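## Task

A full salt mill (cast-iron body, round wooden head) stands free on the table, with a stripe on the body aligned to a line on the head's top. Rotate the head 7 quarter turns clockwise as viewed from above, relative to the body. Only the final net rotation is judged, full revolutions included. The mill must end upright on the table and must not depend on the robot to stay that way. Release it and move the hands away at the end.

## Robot and tools

ROBOT. Two arms, left_arm and right_arm, face each other across a table. left_arm's base is on the +y side. The names do not mean sides of any image. Each arm carries an identical five-finger right hand (not mirrored), so every hand number and axis means the same on both.

FRAMES. Results give poses in one scene frame: origin on the table top midway between the arm bases, z up, table at z = 0, positions in metres, orientation as quaternion wxyz. Printed positions can be slightly off at long reach. Each hand has a hand point 0.05 m in front of the palm, where index pad and thumb tip meet in a pinch. Its own axes: +z along the straightened fingers, +y out of the palm, +x across the palm toward the little finger. Fingers extend 0.06-0.07 m past the point along +z. Sideways the hand reaches 0.08 m on the little-finger side; on the thumb side 0.02 m with the thumb in front of the palm, up to 0.09 m otherwise. A wrist bracket on the little-finger side sits 0.03 m beyond the point in +y and 0.11 m across; it can collide.

ROW LAYOUT. One row holds 28 numbers, each in [-1, 1], always for both arms: left_arm dx, dy, dz, rx, ry, rz, then left_gripper little, ring, middle, index, thumb_bend, thumb_turn, force_limit, speed; then the same 14 for right_arm/right_gripper. Optionally 12 more numbers (0 to 1) follow: stiffness scales for left_arm's 6 joints then right_arm's 6, in Joint positions order; they persist until changed.

ARM NUMBERS. dx..rz are an offset, not a pose: a displacement in the hand point's own axes from its measured pose at the start of the action (for a call's first action, the last reported pose). Every row of an action refers to that same start, not the previous row. 1.0 equals 0.6 m or 180 degrees; rx, ry, rz form one rotation vector. Zeros mean stay.

HAND NUMBERS are absolute targets. Fingers: +1 straight, -1 fully curled. thumb_bend: +1 straight, -1 bent. thumb_turn: +1 beside the palm, -1 in front of it facing the fingers. Pinch: index about -0.22, thumb_bend -0.75, thumb_turn -0.57. force_limit maps -1..+1 linearly to about 0..10 N at the fingertip (0..15 N for both thumb motors) and only stops closing. speed maps -1..+1 to near zero..full (full travel 0.6 s). There is no 'unchanged' value: resend the last eight numbers used for that hand; before any, use its hand_measured plus hand_force_limit and hand_speed. A motor moves only when its target changes by 0.01 or more, then locks (holding at least 15 N). A wrap grip fits objects 0.035-0.08 m across with the thumb fully in front of the palm; turn the thumb before reaching the object. Close at speed -0.9 or below for a gentle grip. To squeeze harder, raise force_limit and send a more closed target; to loosen, send a more open one.

execute_actions: actions is a list of actions; each action is a list of up to 15 rows, one per 1/30 s step; if shorter, the last row repeats to fill 15 steps (0.5 s). An empty list just returns state and images. Each step, the commanded pose is clipped to 100 mm and 16 degrees from the measured pose; after an action the arm goes no further than the last clipped pose, so big offsets need more actions. Motion lags commands by about 0.17 s; position wins over orientation; elbows never fully straighten.

move: target is one 28-number row as above, offsets from the pose in the latest result that showed one. Each hand point travels a straight line, arms finishing together, lasting 0.5-10 s (cut off at 10 s); rotation takes the shorter way. speed is in m/s, 0.002-0.5, default 0.25; turning is capped at twice that in rad/s. Paths ignore obstacles and the other arm. stop_force (9-40 N, one value for both arms, not before 0.2 s into the scene) ends an arm's path when its wrist sensor reads that much added push against the motion for 2 steps; the arm backs up 2 steps and holds. Pressing can briefly exceed it, easing within about a second; use low speed. It is measured along the line to the target, so it is unreliable when the hand rotates; omit it when moving off a surface. A target within 1.5 mm and 0.5 degrees counts as still. blocking=false returns after 0.5 s (not with stop_force); until a result shows the end, use wait or stop. The result adds a move: line with each arm's ending (done, off_target, moving, held, fault, contact) and limits (paced = pose clipped; held = steps blocked, then possibly fast) plus distances to targets.

wait: seconds 0-10; holds commands, lets a running move continue, returns early when it ends. stop: brakes a running move; needs room. zoom_image: camera (cam_high, cam_low, cam_left_wrist, cam_right_wrist, each 504x504) and region [x0, y0, x1, y1] in pixels, at most 504x504. show_instructions: shows reference pages. finished_scene: scene number 1 or 2; irreversible; the goal must already hold and stay.

RESULTS. Per arm: position, quaternion, velocities; Hand target (pose being driven toward); Joint positions; joint torques (full drive output, offset and noisy); Wrist force and torque in end-effector axes (offset up to about 4 N, noise, saturating near 50 N; 'no reading' is fine). hand_measured, hand_stopped_by (moving, target, force, stalled, fault) and hand_load_n (positive pushes a finger open; near 0 means the grip is lost) list six values in motor order. 'pose unreachable' means a clearance check altered that arm's command. MOTOR HOT warns at 70 C; at 85 C the arm is braked until cooled.

AVOID. Wrist joints tolerate 24.3 N m, others 130 N m; exceeding a limit, or 150 N external force, stops the arm for 10 s. Arms are stiff, so targets even slightly past firm contact can fault; lower stiffness scales or use slow stop_force moves. Do not let arms strike or press each other. Do not knock anything off the table, drop, slam, or tip the mill; leave it upright and released, hands clear.

Each tool is called in YAML: its name, and indented under it one key for each argument.

Reference images:

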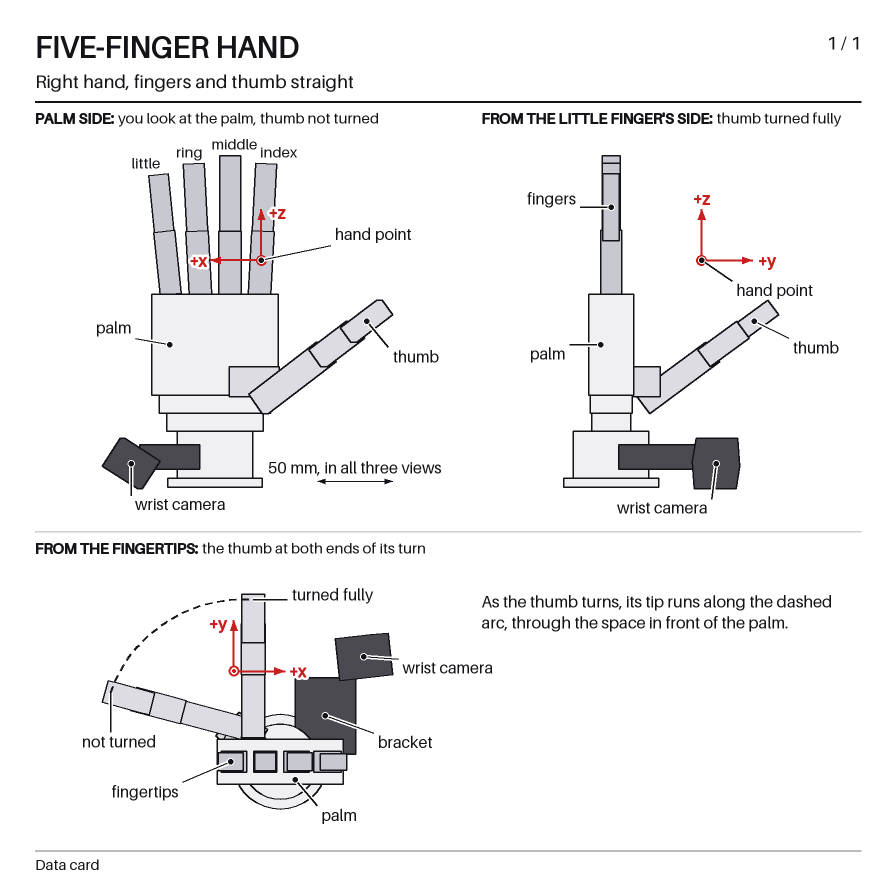

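## Session

execute_actions:
  actions: []

Scene clock: 0.00 s.
left_arm: end_effector_position=(+0.3297, +0.5483, +0.4757) hand_measured=(+1.000, +1.000, +1.000, +1.000, +1.000, +1.000) hand_load_n=(+0.0, +0.0, +0.0, +0.0, +0.0, +0.0) hand_stopped_by=(target, target, target, target, target, target) hand_force_limit=0.00 hand_speed=-0.80 end_effector_quat_wxyz=(-0.001, +0.309, +0.951, -0.012) end_effector_velocity=(-0.000, -0.000, -0.000) end_effector_angular_velocity=(+0.002, +0.001, -0.001) | right_arm: end_effector_position=(+0.1697, -0.3452, +0.4724) hand_measured=(+1.000, +1.000, +1.000, +1.000, +1.000, +1.000) hand_load_n=(+0.0, +0.0, +0.0, +0.0, +0.0, +0.0) hand_stopped_by=(target, target, target, target, target, target) hand_force_limit=0.00 hand_speed=-0.80 end_effector_quat_wxyz=(+0.000, -0.299, +0.954, -0.015) end_effector_velocity=(+0.000, +0.000, -0.000) end_effector_angular_velocity=(-0.000, +0.001, +0.000)
Joint positions: left_arm=[ 0.53  -1.726  1.345  1.94   1.592 -1.856] | right_arm=[-1.169 -1.713  1.344  1.939  1.6   -1.882]
Joint velocities: left_arm=[-0.001  0.001  0.     0.002 -0.    -0.   ] | right_arm=[ 0.     0.001 -0.     0.    -0.    -0.   ]
Joint torques (N m, as the arm reports them, + toward a larger angle): no reading
Wrist force (N, on the end effector, along its own x y z axes, offset not removed): no reading
Wrist torque (N m, same axes, about the end effector's origin, offset not removed): no reading
Hand target (left_arm): +0.330, +0.548, +0.476; -0.001, +0.309, +0.951, -0.012
Hand target (right_arm): +0.170, -0.345, +0.472; +0.000, -0.299, +0.954, -0.015
Joint stiffness scale: left_arm=[1. 1. 1. 1. 1. 1.] | right_arm=[1. 1. 1. 1. 1. 1.]

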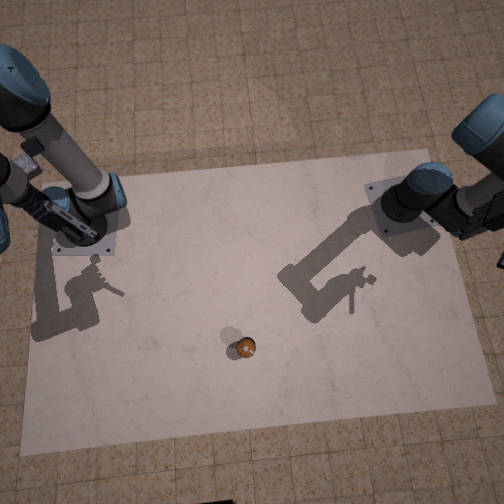

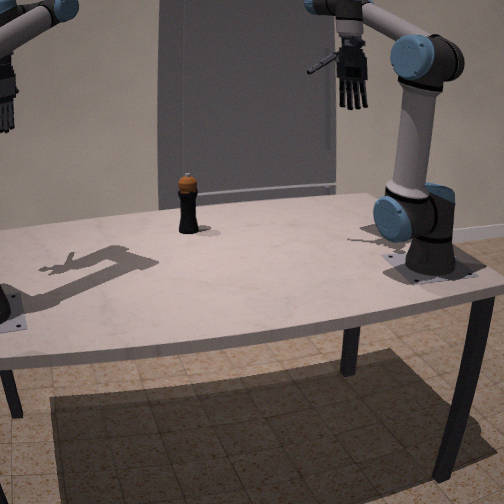

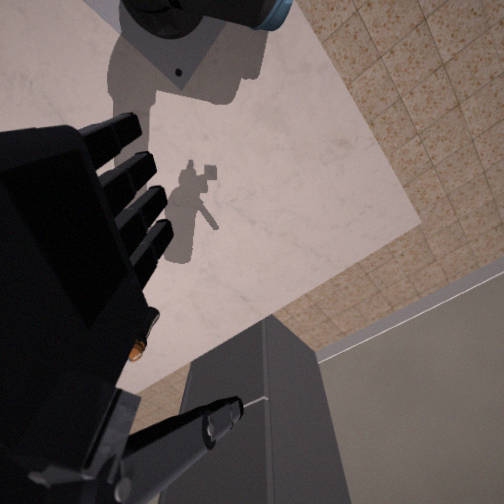

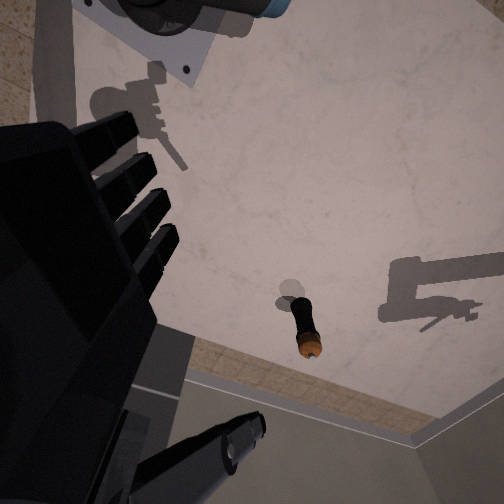

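zoom_image:
  camera: "cam_low"
  region: [140,160,240,250]

zoom_image:
  camera: "cam_high"
  region: [200,310,290,380]

Region (140, 160, 240, 250) of cam_low's 504x504 image, scaled by 5.040, with more detail than that image has; it fills the top 454 rows of this view, and the rest is white.

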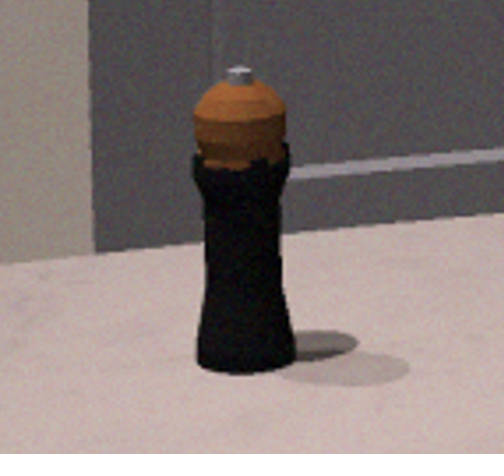

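Region (200, 310, 290, 380) of cam_high's 504x504 image, scaled by 5.600, with more detail than that image has.

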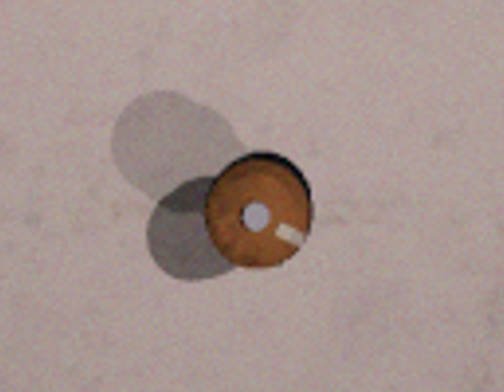

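move:
  target: [-0.48,-0.47,0.1,0,0,0,1,1,1,1,1,-1,0,0.5,-0.27,0,0.1,0,0,0.86,1,1,1,1,1,-1,0,0.5]
  speed: 0.5

move:
  target: [0,0,0,0,0,0,1,1,1,1,1,-1,0,0.5,0.1,0,0.45,0,0.5,0,1,1,1,1,1,-1,0,0.5]
  speed: 0.3

Scene clock: 44.70 s.
left_arm: end_effector_position=(+0.3958, +0.1497, +0.4222) hand_measured=(+1.000, +1.000, +1.000, +1.000, +1.000, -1.000) hand_load_n=(+0.0, +0.0, +0.0, +0.0, +0.0, +0.0) hand_stopped_by=(target, target, target, target, target, target) hand_force_limit=0.00 hand_speed=0.50 end_effector_quat_wxyz=(+0.010, +0.313, +0.950, -0.018) end_effector_velocity=(-0.002, +0.007, +0.004) end_effector_angular_velocity=(+0.026, +0.008, +0.000) | right_arm: end_effector_position=(+0.3027, -0.2549, +0.4104) hand_measured=(+1.000, +1.000, +1.000, +1.000, +1.000, -1.000) hand_load_n=(+0.0, +0.0, +0.0, +0.0, +0.0, +0.0) hand_stopped_by=(target, target, target, target, target, target) hand_force_limit=0.00 hand_speed=0.50 end_effector_quat_wxyz=(+0.014, +0.865, +0.501, -0.004) end_effector_velocity=(-0.000, -0.001, +0.001) end_effector_angular_velocity=(-0.005, +0.000, -0.016)
Joint positions: left_arm=[ 0.18  -0.703  0.045  2.189  1.576 -2.199] | right_arm=[-0.731 -1.149  0.873  1.861  1.596  1.256]
Joint velocities: left_arm=[ 0.001  0.039 -0.085  0.073 -0.     0.   ] | right_arm=[ 0.     0.003 -0.005  0.006  0.003  0.016]
Joint torques (N m, as the arm reports them, + toward a larger angle): left_arm=[ -0.49 -47.64 -14.31   2.68  -0.45  -0.25] | right_arm=[  1.14 -33.46 -22.53   2.58   0.1    0.29]
Wrist force (N, on the end effector, along its own x y z axes, offset not removed): left_arm=[4.9 -4.8 3.0] | right_arm=[-1.0 -3.1 -3.4]
Wrist torque (N m, same axes, about the end effector's origin, offset not removed): left_arm=[-0.67 -0.85 0.38] | right_arm=[-0.14 -0.01 0.14]
Hand target (left_arm): +0.396, +0.150, +0.423; +0.009, +0.313, +0.950, -0.016
Hand target (right_arm): +0.303, -0.254, +0.411; +0.014, +0.866, +0.500, -0.003
Off the commanded pose (left_arm): 0.002 m, 1 deg.
Off the commanded pose (right_arm): 0.001 m, 0 deg.
Joint stiffness scale: left_arm=[1. 1. 1. 1. 1. 1.] | right_arm=[1. 1. 1. 1. 1. 1.]
elbow stopped short (left arm): the move would have taken joint 3 (elbow) straighter than the controller allows; a more bent joint 3 avoids this.
move: done

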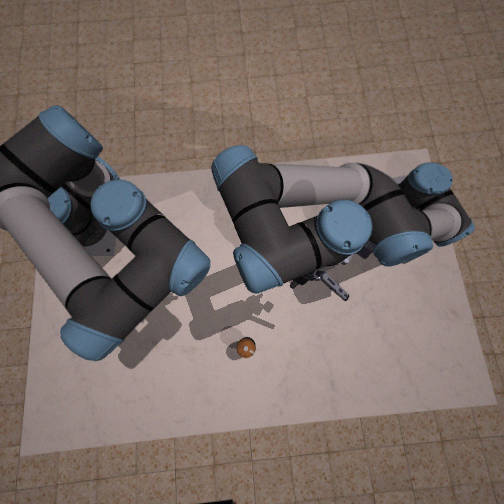

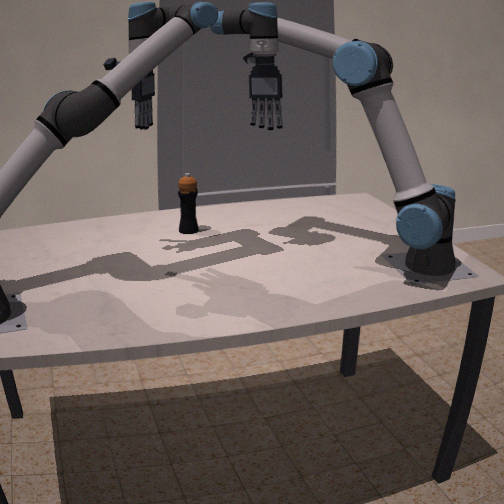

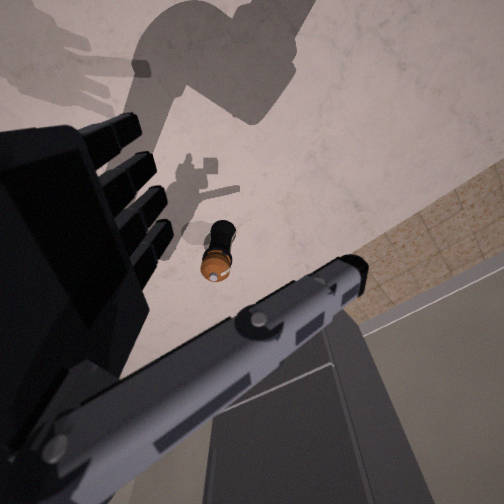

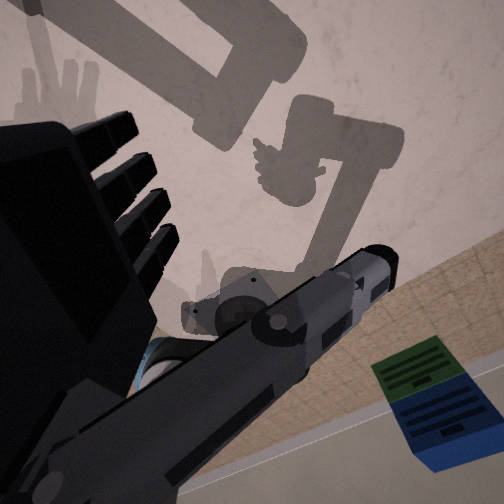

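Scene clock: 48.23 s.
left_arm: end_effector_position=(+0.3957, +0.1498, +0.4224) hand_measured=(+1.000, +1.000, +1.000, +1.000, +1.000, -1.000) hand_load_n=(+0.0, +0.0, +0.0, +0.0, +0.0, +0.0) hand_stopped_by=(target, target, target, target, target, target) hand_force_limit=0.00 hand_speed=0.50 end_effector_quat_wxyz=(+0.010, +0.313, +0.950, -0.018) end_effector_velocity=(-0.000, +0.000, +0.000) end_effector_angular_velocity=(+0.000, +0.000, +0.000) | right_arm: end_effector_position=(+0.3372, -0.2102, +0.1417) hand_measured=(+1.000, +1.000, +1.000, +1.000, +1.000, -1.000) hand_load_n=(+0.0, +0.0, +0.0, +0.0, +0.0, +0.0) hand_stopped_by=(target, target, target, target, target, target) hand_force_limit=0.00 hand_speed=0.50 end_effector_quat_wxyz=(-0.343, +0.613, +0.365, +0.611) end_effector_velocity=(+0.002, +0.001, +0.003) end_effector_angular_velocity=(+0.013, -0.014, -0.003)
Joint positions: left_arm=[ 0.18  -0.701  0.042  2.191  1.576 -2.199] | right_arm=[-1.101 -1.652  2.567 -0.891  0.887  1.531]
Joint velocities: left_arm=[-0. -0. -0.  0. -0. -0.] | right_arm=[ 0.001  0.005  0.004 -0.032  0.004  0.009]
Joint torques (N m, as the arm reports them, + toward a larger angle): left_arm=[ -1.3  -47.9  -12.69   1.83  -0.35  -0.06] | right_arm=[ 3.89 -9.38 -8.44 -1.47  0.17  0.68]
Wrist force (N, on the end effector, along its own x y z axes, offset not removed): left_arm=[-0.1 -1.4 -1.0] | right_arm=[2.2 -2.9 -1.3]
Wrist torque (N m, same axes, about the end effector's origin, offset not removed): left_arm=[-0.02 0.00 -0.48] | right_arm=[-0.25 -0.46 0.31]
Hand target (left_arm): +0.396, +0.150, +0.422; +0.010, +0.313, +0.950, -0.018
Hand target (right_arm): +0.335, -0.210, +0.139; -0.344, +0.614, +0.364, +0.609
Off the commanded pose (left_arm): 0.000 m, 0 deg.
Off the commanded pose (right_arm): 0.004 m, 0 deg.
Joint stiffness scale: left_arm=[1. 1. 1. 1. 1. 1.] | right_arm=[1. 1. 1. 1. 1. 1.]
move: off_target (right_arm)

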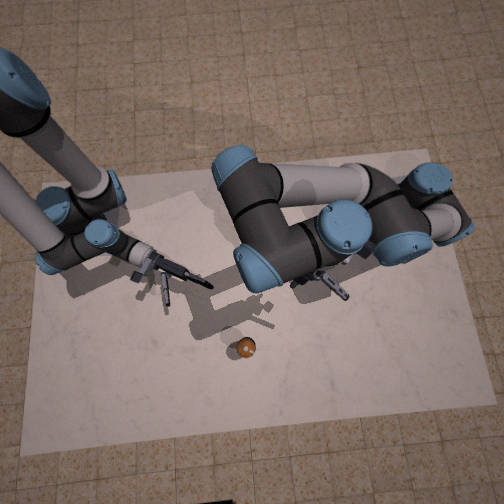

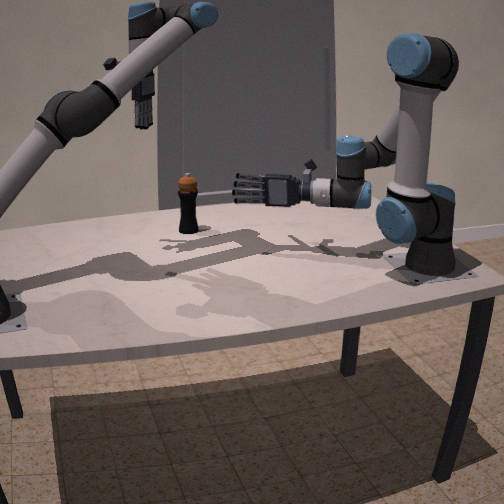

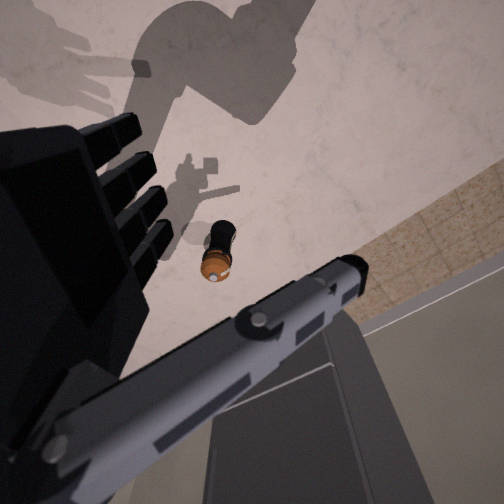

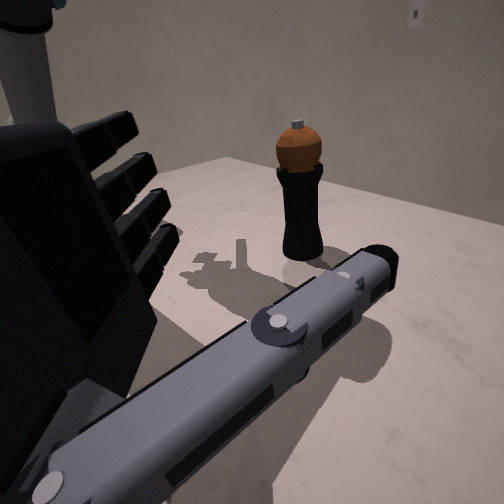

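move:
  target: [0.25,0.1,0.1,0,0,0,0.3,0.3,0.3,0.3,0.3,-1,0,0.5,-0.17,0.1,0.22,0,0,0,1,1,1,1,1,-1,0,0.5]
  speed: 0.2

Scene clock: 58.47 s.
left_arm: end_effector_position=(+0.3113, +0.2838, +0.3568) hand_measured=(+0.300, +0.300, +0.300, +0.300, +0.300, -1.000) hand_load_n=(+0.0, +0.0, +0.0, +0.0, +0.0, +0.0) hand_stopped_by=(target, target, target, target, target, target) hand_force_limit=0.00 hand_speed=0.50 end_effector_quat_wxyz=(+0.008, +0.313, +0.950, -0.018) end_effector_velocity=(+0.002, -0.001, -0.001) end_effector_angular_velocity=(-0.010, -0.015, +0.003) | right_arm: end_effector_position=(+0.4550, -0.1302, +0.0380) hand_measured=(+1.000, +1.000, +1.000, +1.000, +1.000, -1.000) hand_load_n=(+0.0, +0.0, +0.0, +0.0, +0.0, +0.0) hand_stopped_by=(target, target, target, target, target, target) hand_force_limit=0.00 hand_speed=0.50 end_effector_quat_wxyz=(-0.343, +0.614, +0.365, +0.610) end_effector_velocity=(+0.001, +0.000, -0.001) end_effector_angular_velocity=(-0.000, +0.000, -0.002)
Joint positions: left_arm=[ 0.075 -1.384  1.303  1.612  1.574 -2.304] | right_arm=[-1.006 -1.064  2.239 -1.149  0.982  1.533]
Joint velocities: left_arm=[-0.005 -0.006  0.007 -0.014 -0.013 -0.007] | right_arm=[ 0.     0.004 -0.003  0.     0.002  0.   ]
Joint torques (N m, as the arm reports them, + toward a larger angle): left_arm=[ -0.84 -28.42 -15.88   1.54  -0.61  -0.38] | right_arm=[  2.86 -28.27 -13.61  -1.82   0.2    0.43]
Wrist force (N, on the end effector, along its own x y z axes, offset not removed): left_arm=[1.5 2.1 1.5] | right_arm=[-0.5 0.4 -0.7]
Wrist torque (N m, same axes, about the end effector's origin, offset not removed): left_arm=[0.55 -0.38 0.12] | right_arm=[0.32 -0.23 0.36]
Hand target (left_arm): +0.311, +0.284, +0.357; +0.010, +0.313, +0.950, -0.018
Hand target (right_arm): +0.456, -0.129, +0.039; -0.343, +0.613, +0.365, +0.611
Off the commanded pose (left_arm): 0.001 m, 0 deg.
Off the commanded pose (right_arm): 0.002 m, 0 deg.
Joint stiffness scale: left_arm=[1. 1. 1. 1. 1. 1.] | right_arm=[1. 1. 1. 1. 1. 1.]
move: done

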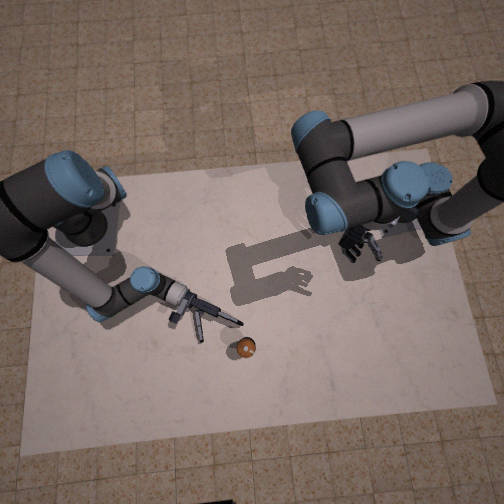

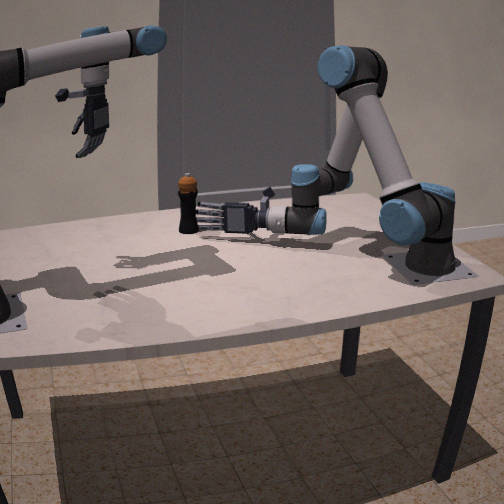

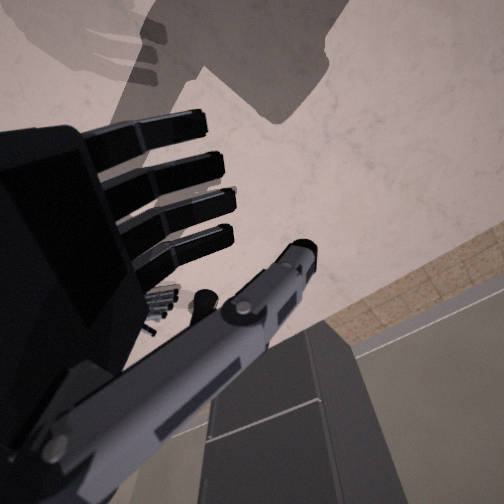

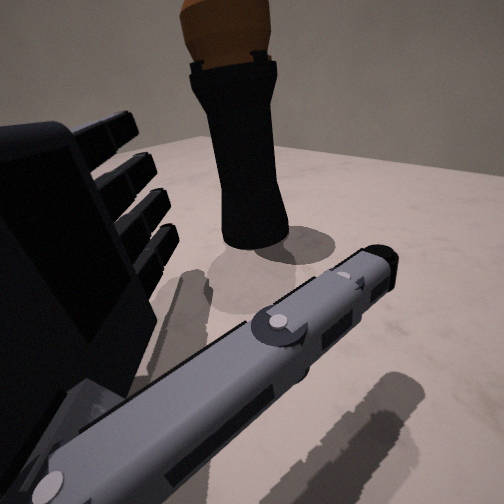

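move:
  target: [0,0,0,0,0,0,0.3,0.3,0.3,0.3,0.3,-1,0,0.5,-0.005,0.01,0.2,0,0,0,1,1,1,1,1,-1,0,0.5]
  speed: 0.08

zoom_image:
  camera: "cam_high"
  region: [180,290,320,400]

zoom_image:
  camera: "cam_low"
  region: [40,70,260,250]

Scene clock: 68.50 s.
left_arm: end_effector_position=(+0.3114, +0.2838, +0.3569) hand_measured=(+0.300, +0.300, +0.300, +0.300, +0.300, -1.000) hand_load_n=(+0.0, +0.0, +0.0, +0.0, +0.0, +0.0) hand_stopped_by=(target, target, target, target, target, target) hand_force_limit=0.00 hand_speed=0.50 end_effector_quat_wxyz=(+0.009, +0.313, +0.950, -0.018) end_effector_velocity=(-0.000, +0.000, +0.000) end_effector_angular_velocity=(+0.001, +0.000, +0.001) | right_arm: end_effector_position=(+0.5195, -0.0312, +0.0322) hand_measured=(+1.000, +1.000, +1.000, +1.000, +1.000, -1.000) hand_load_n=(+0.0, +0.0, +0.0, +0.0, +0.0, +0.0) hand_stopped_by=(target, target, target, target, target, target) hand_force_limit=0.00 hand_speed=0.50 end_effector_quat_wxyz=(-0.342, +0.615, +0.365, +0.610) end_effector_velocity=(+0.002, +0.001, -0.001) end_effector_angular_velocity=(-0.002, +0.003, -0.003)
Joint positions: left_arm=[ 0.075 -1.385  1.304  1.612  1.573 -2.305] | right_arm=[-0.877 -0.897  1.887 -0.965  1.112  1.536]
Joint velocities: left_arm=[ 0.    -0.     0.     0.001  0.    -0.001] | right_arm=[ 0.001  0.002 -0.007  0.009  0.004 -0.   ]
Joint torques (N m, as the arm reports them, + toward a larger angle): left_arm=[ -0.48 -25.69 -18.53   2.54   0.04   0.04] | right_arm=[  2.52 -37.61 -18.54  -1.2    0.24   0.33]
Wrist force (N, on the end effector, along its own x y z axes, offset not removed): left_arm=[2.5 0.3 -1.5] | right_arm=[-0.1 -2.0 1.8]
Wrist torque (N m, same axes, about the end effector's origin, offset not removed): left_arm=[0.29 -0.54 0.18] | right_arm=[0.03 -0.08 0.13]
Hand target (left_arm): +0.311, +0.284, +0.357; +0.008, +0.313, +0.950, -0.018
Hand target (right_arm): +0.520, -0.029, +0.033; -0.343, +0.614, +0.365, +0.610
Off the commanded pose (left_arm): 0.000 m, 0 deg.
Off the commanded pose (right_arm): 0.002 m, 0 deg.
Joint stiffness scale: left_arm=[1. 1. 1. 1. 1. 1.] | right_arm=[1. 1. 1. 1. 1. 1.]
move: done

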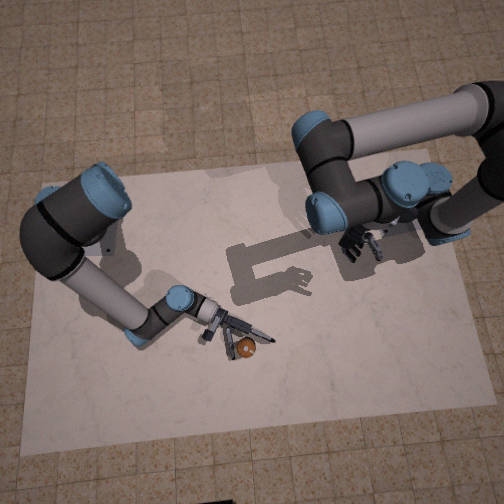

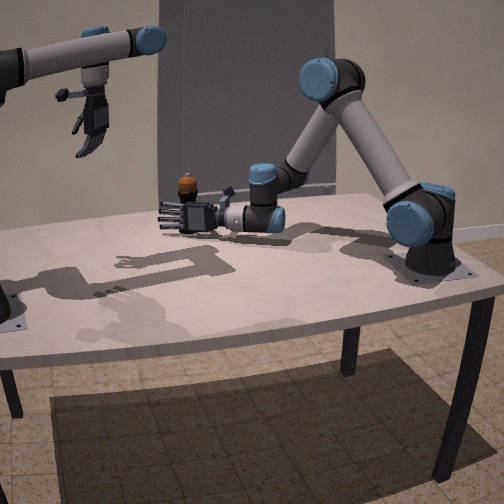

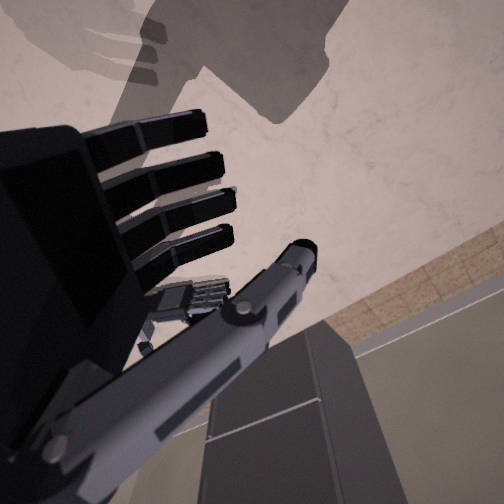

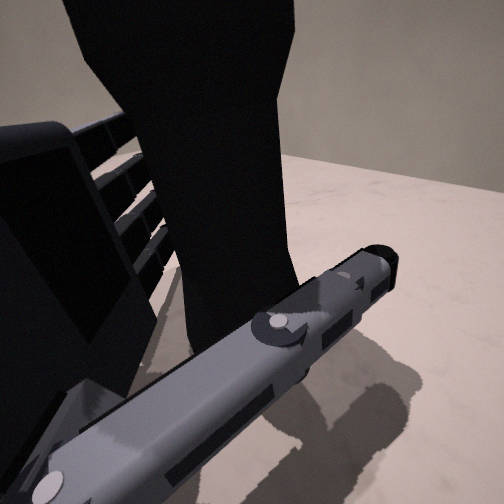

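Region (180, 290, 320, 400) of cam_high's 504x504 image, scaled by 3.600, with more detail than that image has; it fills the top 396 rows of this view, and the rest is white.

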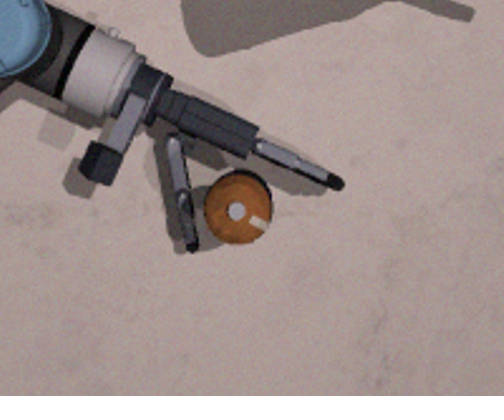

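Region (40, 70, 260, 250) of cam_low's 504x504 image, scaled by 2.291, with more detail than that image has; it fills the top 412 rows of this view, and the rest is white.

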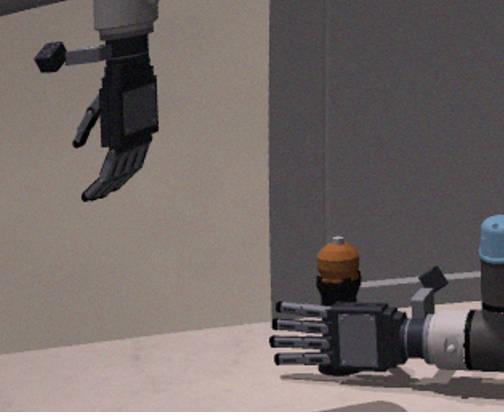

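move:
  target: [0,0,0,0,0,-0.92,1,1,1,1,1,-1,1,0.5,0,0.018,0.012,0,0,0,1,1,1,1,1,-1,1,-0.5]
  speed: 0.5

move:
  target: [0.35,0,0.33,0,0.5,0,1,1,1,1,1,-1,1,0.5,0,0,0,0,0,0,-1,-1,-1,-1,-1,-1,1,-0.5]
  speed: 0.3

Scene clock: 95.87 s.
left_arm: end_effector_position=(+0.3122, +0.2836, +0.3567) hand_measured=(+1.000, +1.000, +1.000, +1.000, +1.000, -1.000) hand_load_n=(+0.0, +0.0, +0.0, +0.0, +0.0, +0.0) hand_stopped_by=(target, target, target, target, target, target) hand_force_limit=1.00 hand_speed=0.50 end_effector_quat_wxyz=(+0.017, +0.903, -0.429, +0.011) end_effector_velocity=(+0.000, -0.001, -0.001) end_effector_angular_velocity=(+0.002, -0.002, +0.013) | right_arm: end_effector_position=(+0.5301, -0.0305, +0.0318) hand_measured=(+1.000, +1.000, +1.000, +1.000, +1.000, -1.000) hand_load_n=(+0.0, +0.0, +0.0, +0.0, +0.0, +0.0) hand_stopped_by=(target, target, target, target, target, target) hand_force_limit=1.00 hand_speed=-0.50 end_effector_quat_wxyz=(-0.343, +0.615, +0.365, +0.609) end_effector_velocity=(+0.000, -0.000, -0.000) end_effector_angular_velocity=(-0.000, +0.001, -0.000)
Joint positions: left_arm=[ 0.417 -1.256  1.145  1.646  1.587 -4.852] | right_arm=[-0.889 -0.886  1.862 -0.949  1.099  1.536]
Joint velocities: left_arm=[-0.002 -0.     0.002 -0.002 -0.003 -0.015] | right_arm=[-0.     0.001 -0.     0.    -0.     0.   ]
Joint torques (N m, as the arm reports them, + toward a larger angle): left_arm=[ -1.31 -34.01 -15.4    1.92  -0.57  -0.39] | right_arm=[ -1.53 -37.91 -17.78  -1.28  -0.86  -0.16]
Wrist force (N, on the end effector, along its own x y z axes, offset not removed): left_arm=[4.3 1.4 2.1] | right_arm=[-1.2 -0.8 -0.6]
Wrist torque (N m, same axes, about the end effector's origin, offset not removed): left_arm=[0.09 -0.78 0.19] | right_arm=[0.15 0.09 0.19]
Hand target (left_arm): +0.311, +0.284, +0.357; +0.016, +0.903, -0.429, +0.011
Hand target (right_arm): +0.532, -0.030, +0.032; -0.342, +0.615, +0.365, +0.610
Off the commanded pose (left_arm): 0.001 m, 0 deg.
Off the commanded pose (right_arm): 0.002 m, 0 deg.
Joint stiffness scale: left_arm=[1. 1. 1. 1. 1. 1.] | right_arm=[1. 1. 1. 1. 1. 1.]
move: done

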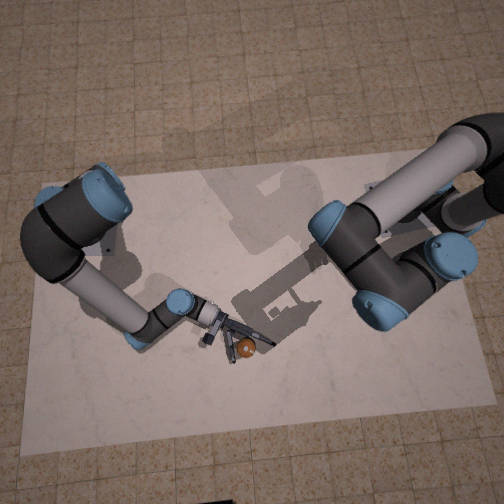

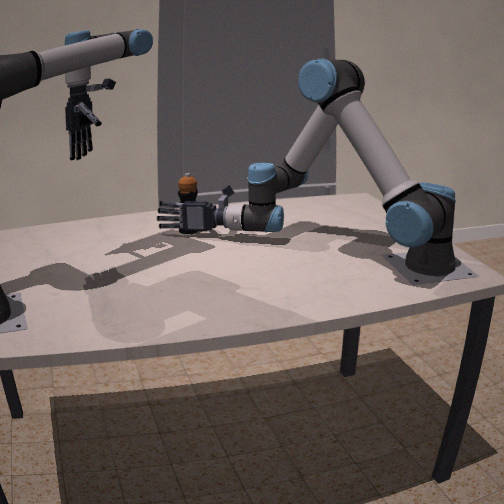

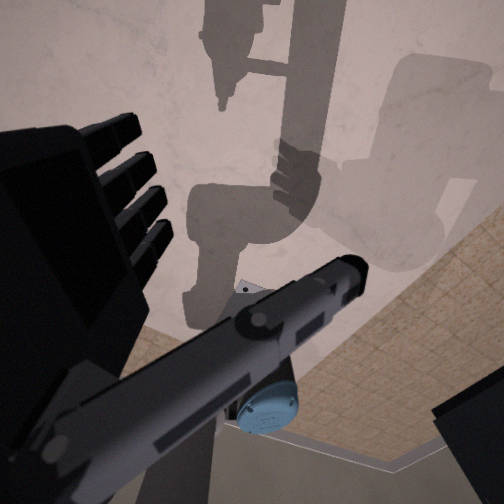

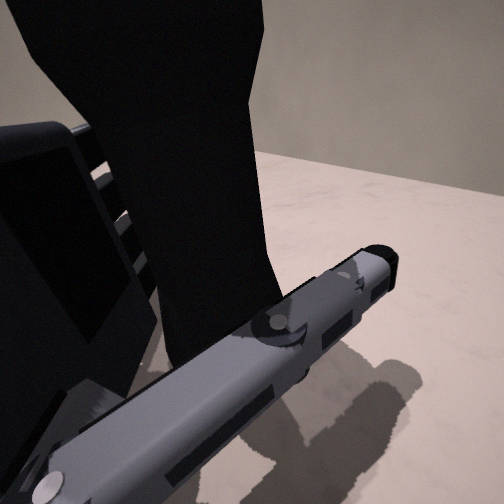

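Scene clock: 99.30 s.
left_arm: end_effector_position=(+0.4454, +0.1114, +0.1688) hand_measured=(+1.000, +1.000, +1.000, +1.000, +1.000, -1.000) hand_load_n=(+0.0, +0.0, +0.0, +0.0, +0.0, +0.0) hand_stopped_by=(target, target, target, target, target, target) hand_force_limit=1.00 hand_speed=0.50 end_effector_quat_wxyz=(+0.316, +0.631, -0.290, +0.647) end_effector_velocity=(+0.001, -0.002, +0.003) end_effector_angular_velocity=(-0.015, -0.008, -0.001) | right_arm: end_effector_position=(+0.5306, -0.0303, +0.0339) hand_measured=(-0.508, -0.438, -0.410, -0.272, +0.052, -1.000) hand_load_n=(+10.5, +0.0, +1.5, +1.5, +15.0, +0.0) hand_stopped_by=(force, force, force, force, force, target) hand_force_limit=1.00 hand_speed=-0.50 end_effector_quat_wxyz=(-0.343, +0.614, +0.365, +0.610) end_effector_velocity=(-0.000, +0.000, +0.001) end_effector_angular_velocity=(+0.000, -0.001, +0.000)
Joint positions: left_arm=[ 0.368 -1.352  2.179 -0.865  1.38  -4.729] | right_arm=[-0.889 -0.889  1.862 -0.951  1.099  1.536]
Joint velocities: left_arm=[ 0.     0.002  0.001 -0.02   0.001  0.   ] | right_arm=[ 0.    -0.001 -0.    -0.     0.     0.   ]
Joint torques (N m, as the arm reports them, + toward a larger angle): left_arm=[  1.37 -23.48 -13.42  -1.83   0.11   0.19] | right_arm=[  0.87 -37.75 -13.29  -0.81  -0.35   0.03]
Wrist force (N, on the end effector, along its own x y z axes, offset not removed): left_arm=[3.9 2.7 -2.8] | right_arm=[7.2 -1.4 -7.1]
Wrist torque (N m, same axes, about the end effector's origin, offset not removed): left_arm=[0.65 -0.58 0.39] | right_arm=[0.19 -0.72 0.49]
Hand target (left_arm): +0.445, +0.113, +0.166; +0.315, +0.632, -0.291, +0.646
Hand target (right_arm): +0.530, -0.031, +0.032; -0.343, +0.615, +0.365, +0.609
Off the commanded pose (left_arm): 0.003 m, 0 deg.
Off the commanded pose (right_arm): 0.002 m, 0 deg.
Joint stiffness scale: left_arm=[1. 1. 1. 1. 1. 1.] | right_arm=[1. 1. 1. 1. 1. 1.]
move: done

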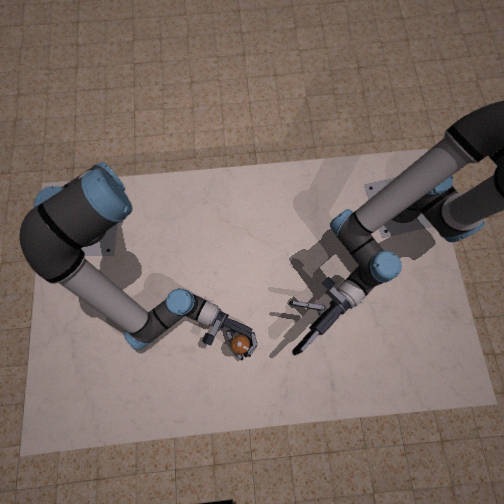

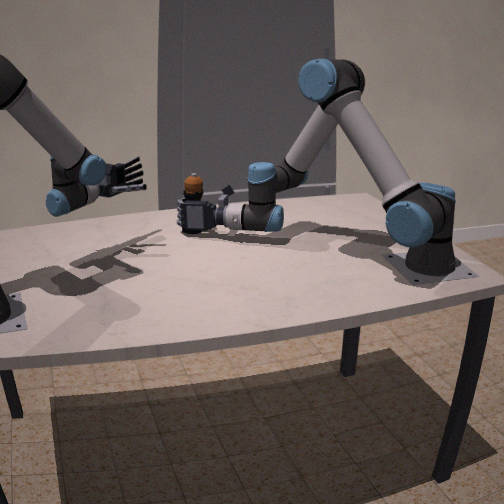

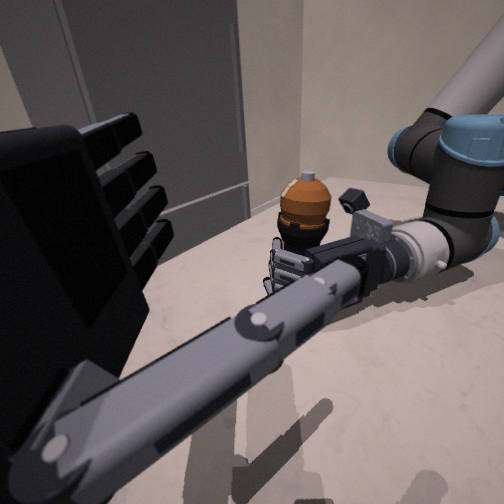

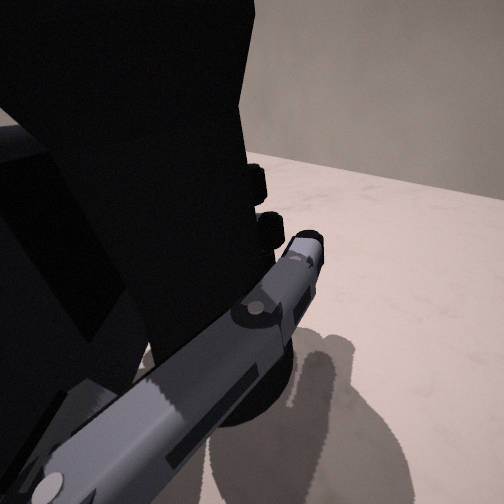

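move:
  target: [-0.035,0.135,0.17,0,-0.0105,0.0086,1,1,1,1,1,-1,1,0.5,0,0,0,0,0,0,-0.42,-1,-0.9,-0.9,-1,-1,1,-0.5]
  speed: 0.15

zoom_image:
  camera: "cam_high"
  region: [180,280,340,410]

zoom_image:
  camera: "cam_low"
  region: [100,130,260,250]

Scene clock: 108.83 s.
left_arm: end_effector_position=(+0.4467, -0.0181, +0.1538) hand_measured=(+1.000, +1.000, +1.000, +1.000, +1.000, -1.000) hand_load_n=(+0.0, +0.0, +0.0, +0.0, +0.0, +0.0) hand_stopped_by=(target, target, target, target, target, target) hand_force_limit=1.00 hand_speed=0.50 end_effector_quat_wxyz=(+0.303, +0.637, -0.303, +0.640) end_effector_velocity=(+0.001, -0.001, +0.000) end_effector_angular_velocity=(+0.005, +0.000, +0.003) | right_arm: end_effector_position=(+0.5306, -0.0303, +0.0339) hand_measured=(-0.420, -0.438, -0.430, -0.310, +0.052, -1.000) hand_load_n=(+0.0, +0.0, +8.5, +11.5, +12.5, -4.5) hand_stopped_by=(target, force, force, force, force, target) hand_force_limit=1.00 hand_speed=-0.50 end_effector_quat_wxyz=(-0.343, +0.614, +0.365, +0.610) end_effector_velocity=(+0.000, +0.000, +0.000) end_effector_angular_velocity=(+0.000, -0.000, -0.000)
Joint positions: left_arm=[ 0.239 -1.145  1.892 -0.751  1.252 -4.709] | right_arm=[-0.889 -0.889  1.862 -0.95   1.099  1.536]
Joint velocities: left_arm=[-0.     0.002 -0.007  0.009 -0.003  0.001] | right_arm=[-0. -0. -0. -0. -0.  0.]
Joint torques (N m, as the arm reports them, + toward a larger angle): left_arm=[ -1.06 -33.65 -19.13  -1.39  -0.74   0.36] | right_arm=[  0.65 -39.32 -13.28  -1.54  -0.27   0.03]
Wrist force (N, on the end effector, along its own x y z axes, offset not removed): left_arm=[2.5 -0.6 2.5] | right_arm=[2.6 0.1 0.3]
Wrist torque (N m, same axes, about the end effector's origin, offset not removed): left_arm=[-0.13 -0.31 0.08] | right_arm=[0.31 -0.08 0.37]
Hand target (left_arm): +0.447, -0.020, +0.153; +0.303, +0.637, -0.304, +0.640
Hand target (right_arm): +0.531, -0.030, +0.034; -0.343, +0.614, +0.365, +0.610
Off the commanded pose (left_arm): 0.002 m, 0 deg.
Off the commanded pose (right_arm): 0.000 m, 0 deg.
Joint stiffness scale: left_arm=[1. 1. 1. 1. 1. 1.] | right_arm=[1. 1. 1. 1. 1. 1.]
move: done

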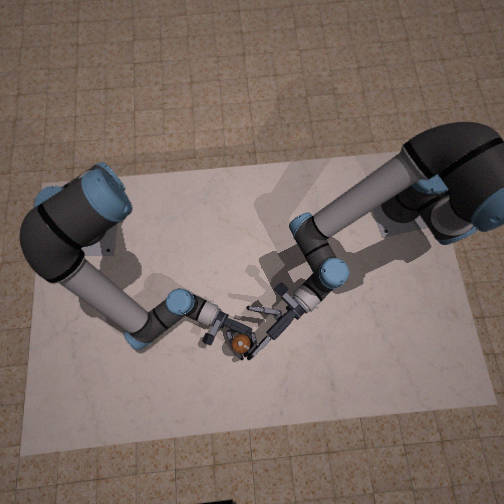

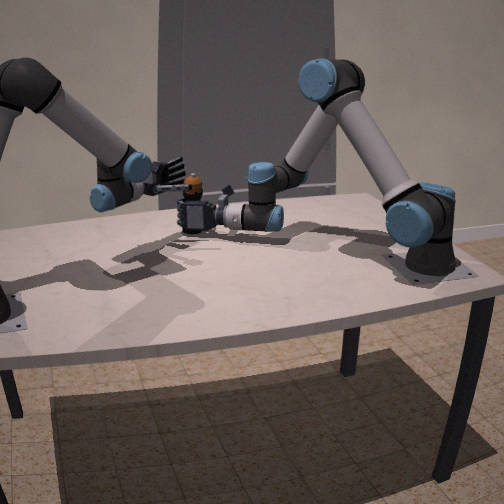

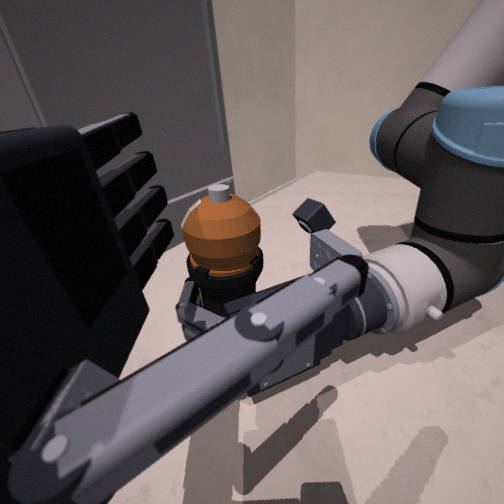

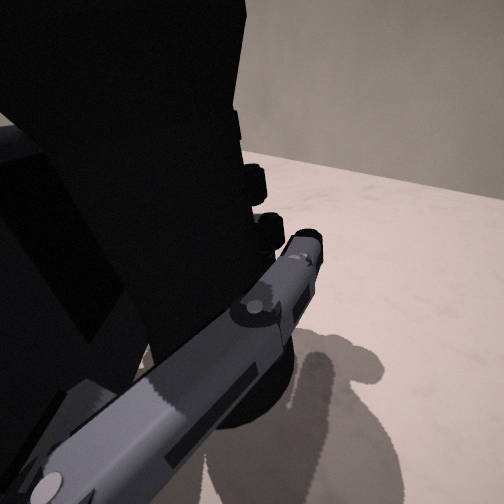

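Region (180, 280, 340, 410) of cam_high's 504x504 image, scaled by 3.150, with more detail than that image has; it fills the top 410 rows of this view, and the rest is white.

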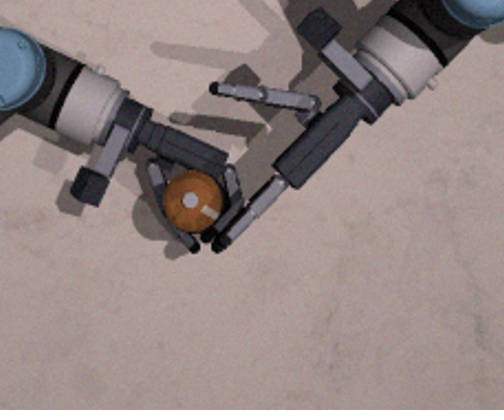

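Region (100, 130, 260, 250) of cam_low's 504x504 image, scaled by 3.150, with more detail than that image has; it fills the top 378 rows of this view, and the rest is white.

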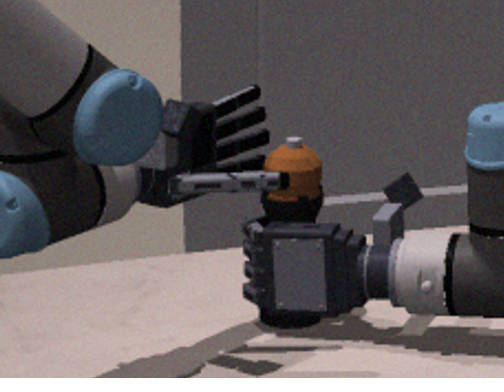

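move:
  target: [-0.02,0,0.13,0,0,0,0.5,0.5,1,1,1,-1,1,-0.5,0,0,0,0,0,0,-0.9,-0.9,-0.9,-0.9,-1,-1,1,-0.8]
  speed: 0.06

zoom_image:
  camera: "cam_high"
  region: [180,280,340,410]

zoom_image:
  camera: "cam_low"
  region: [100,130,260,250]

Scene clock: 120.77 s.
left_arm: end_effector_position=(+0.4946, -0.0781, +0.1423) hand_measured=(+0.500, +0.500, +1.000, +1.000, +1.000, -1.000) hand_load_n=(+0.0, +0.0, +0.0, +0.0, +0.0, +0.0) hand_stopped_by=(target, target, target, target, target, target) hand_force_limit=1.00 hand_speed=-0.50 end_effector_quat_wxyz=(+0.303, +0.637, -0.304, +0.640) end_effector_velocity=(+0.001, -0.001, +0.001) end_effector_angular_velocity=(+0.001, +0.000, -0.000) | right_arm: end_effector_position=(+0.5308, -0.0301, +0.0351) hand_measured=(-0.548, -0.484, -0.432, -0.310, +0.052, -1.000) hand_load_n=(+9.5, +3.0, +1.0, +8.5, +14.5, +2.0) hand_stopped_by=(force, force, force, force, force, target) hand_force_limit=1.00 hand_speed=-0.80 end_effector_quat_wxyz=(-0.343, +0.613, +0.365, +0.611) end_effector_velocity=(+0.000, -0.000, -0.000) end_effector_angular_velocity=(-0.000, +0.000, -0.000)
Joint positions: left_arm=[ 0.282 -0.983  1.655 -0.676  1.296 -4.709] | right_arm=[-0.889 -0.89   1.862 -0.951  1.099  1.536]
Joint velocities: left_arm=[ 0.002  0.    -0.006  0.006  0.002 -0.   ] | right_arm=[-0.  0. -0.  0. -0.  0.]
Joint torques (N m, as the arm reports them, + toward a larger angle): left_arm=[  1.91 -40.22 -19.64  -1.18   0.09  -0.14] | right_arm=[  0.51 -38.51 -13.15  -1.33  -0.24   0.02]
Wrist force (N, on the end effector, along its own x y z axes, offset not removed): left_arm=[0.7 1.0 4.0] | right_arm=[4.8 -3.8 -3.9]
Wrist torque (N m, same axes, about the end effector's origin, offset not removed): left_arm=[-0.02 -0.28 -0.11] | right_arm=[-0.01 -0.53 0.22]
Hand target (left_arm): +0.496, -0.079, +0.142; +0.303, +0.637, -0.303, +0.640
Hand target (right_arm): +0.531, -0.030, +0.034; -0.343, +0.614, +0.365, +0.610
Off the commanded pose (left_arm): 0.002 m, 0 deg.
Off the commanded pose (right_arm): 0.001 m, 0 deg.
Joint stiffness scale: left_arm=[1. 1. 1. 1. 1. 1.] | right_arm=[1. 1. 1. 1. 1. 1.]
move: done

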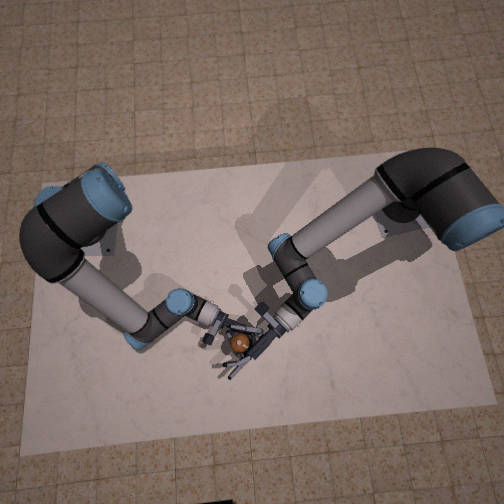

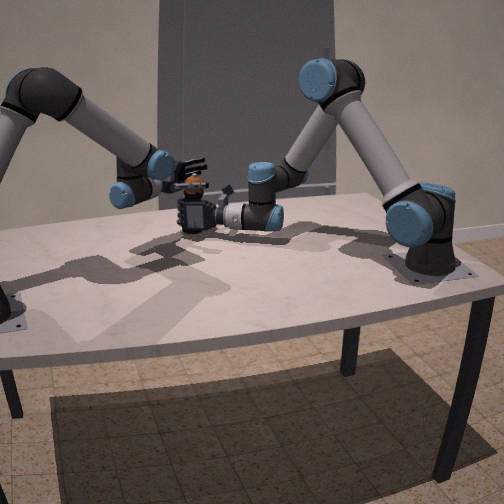

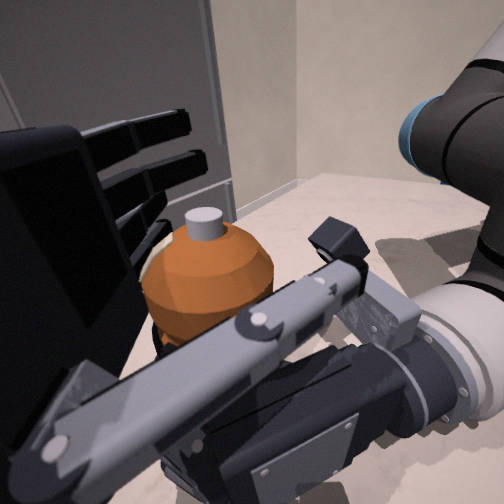

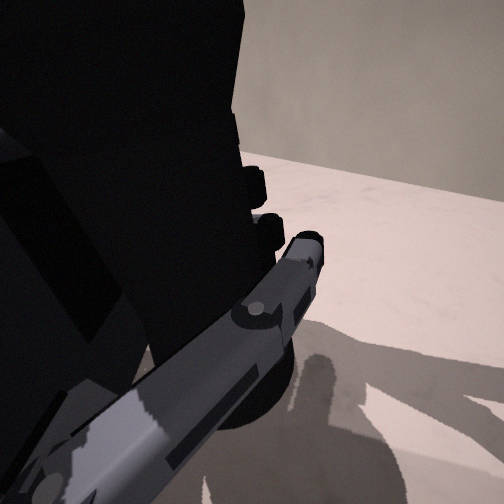

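Region (180, 280, 340, 410) of cam_high's 504x504 image, scaled by 3.150, with more detail than that image has; it fills the top 410 rows of this view, and the rest is white.

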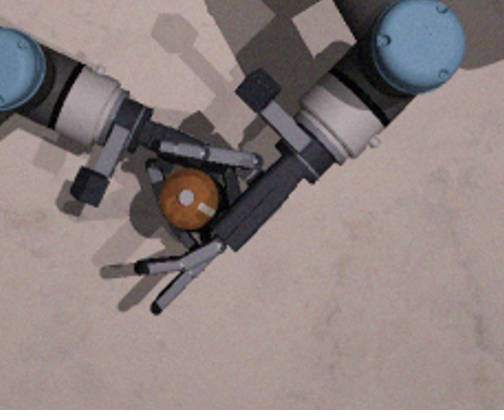

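Region (100, 130, 260, 250) of cam_low's 504x504 image, scaled by 3.150, with more detail than that image has; it fills the top 378 rows of this view, and the rest is white.

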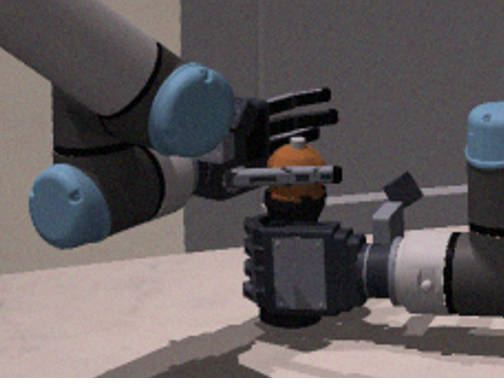

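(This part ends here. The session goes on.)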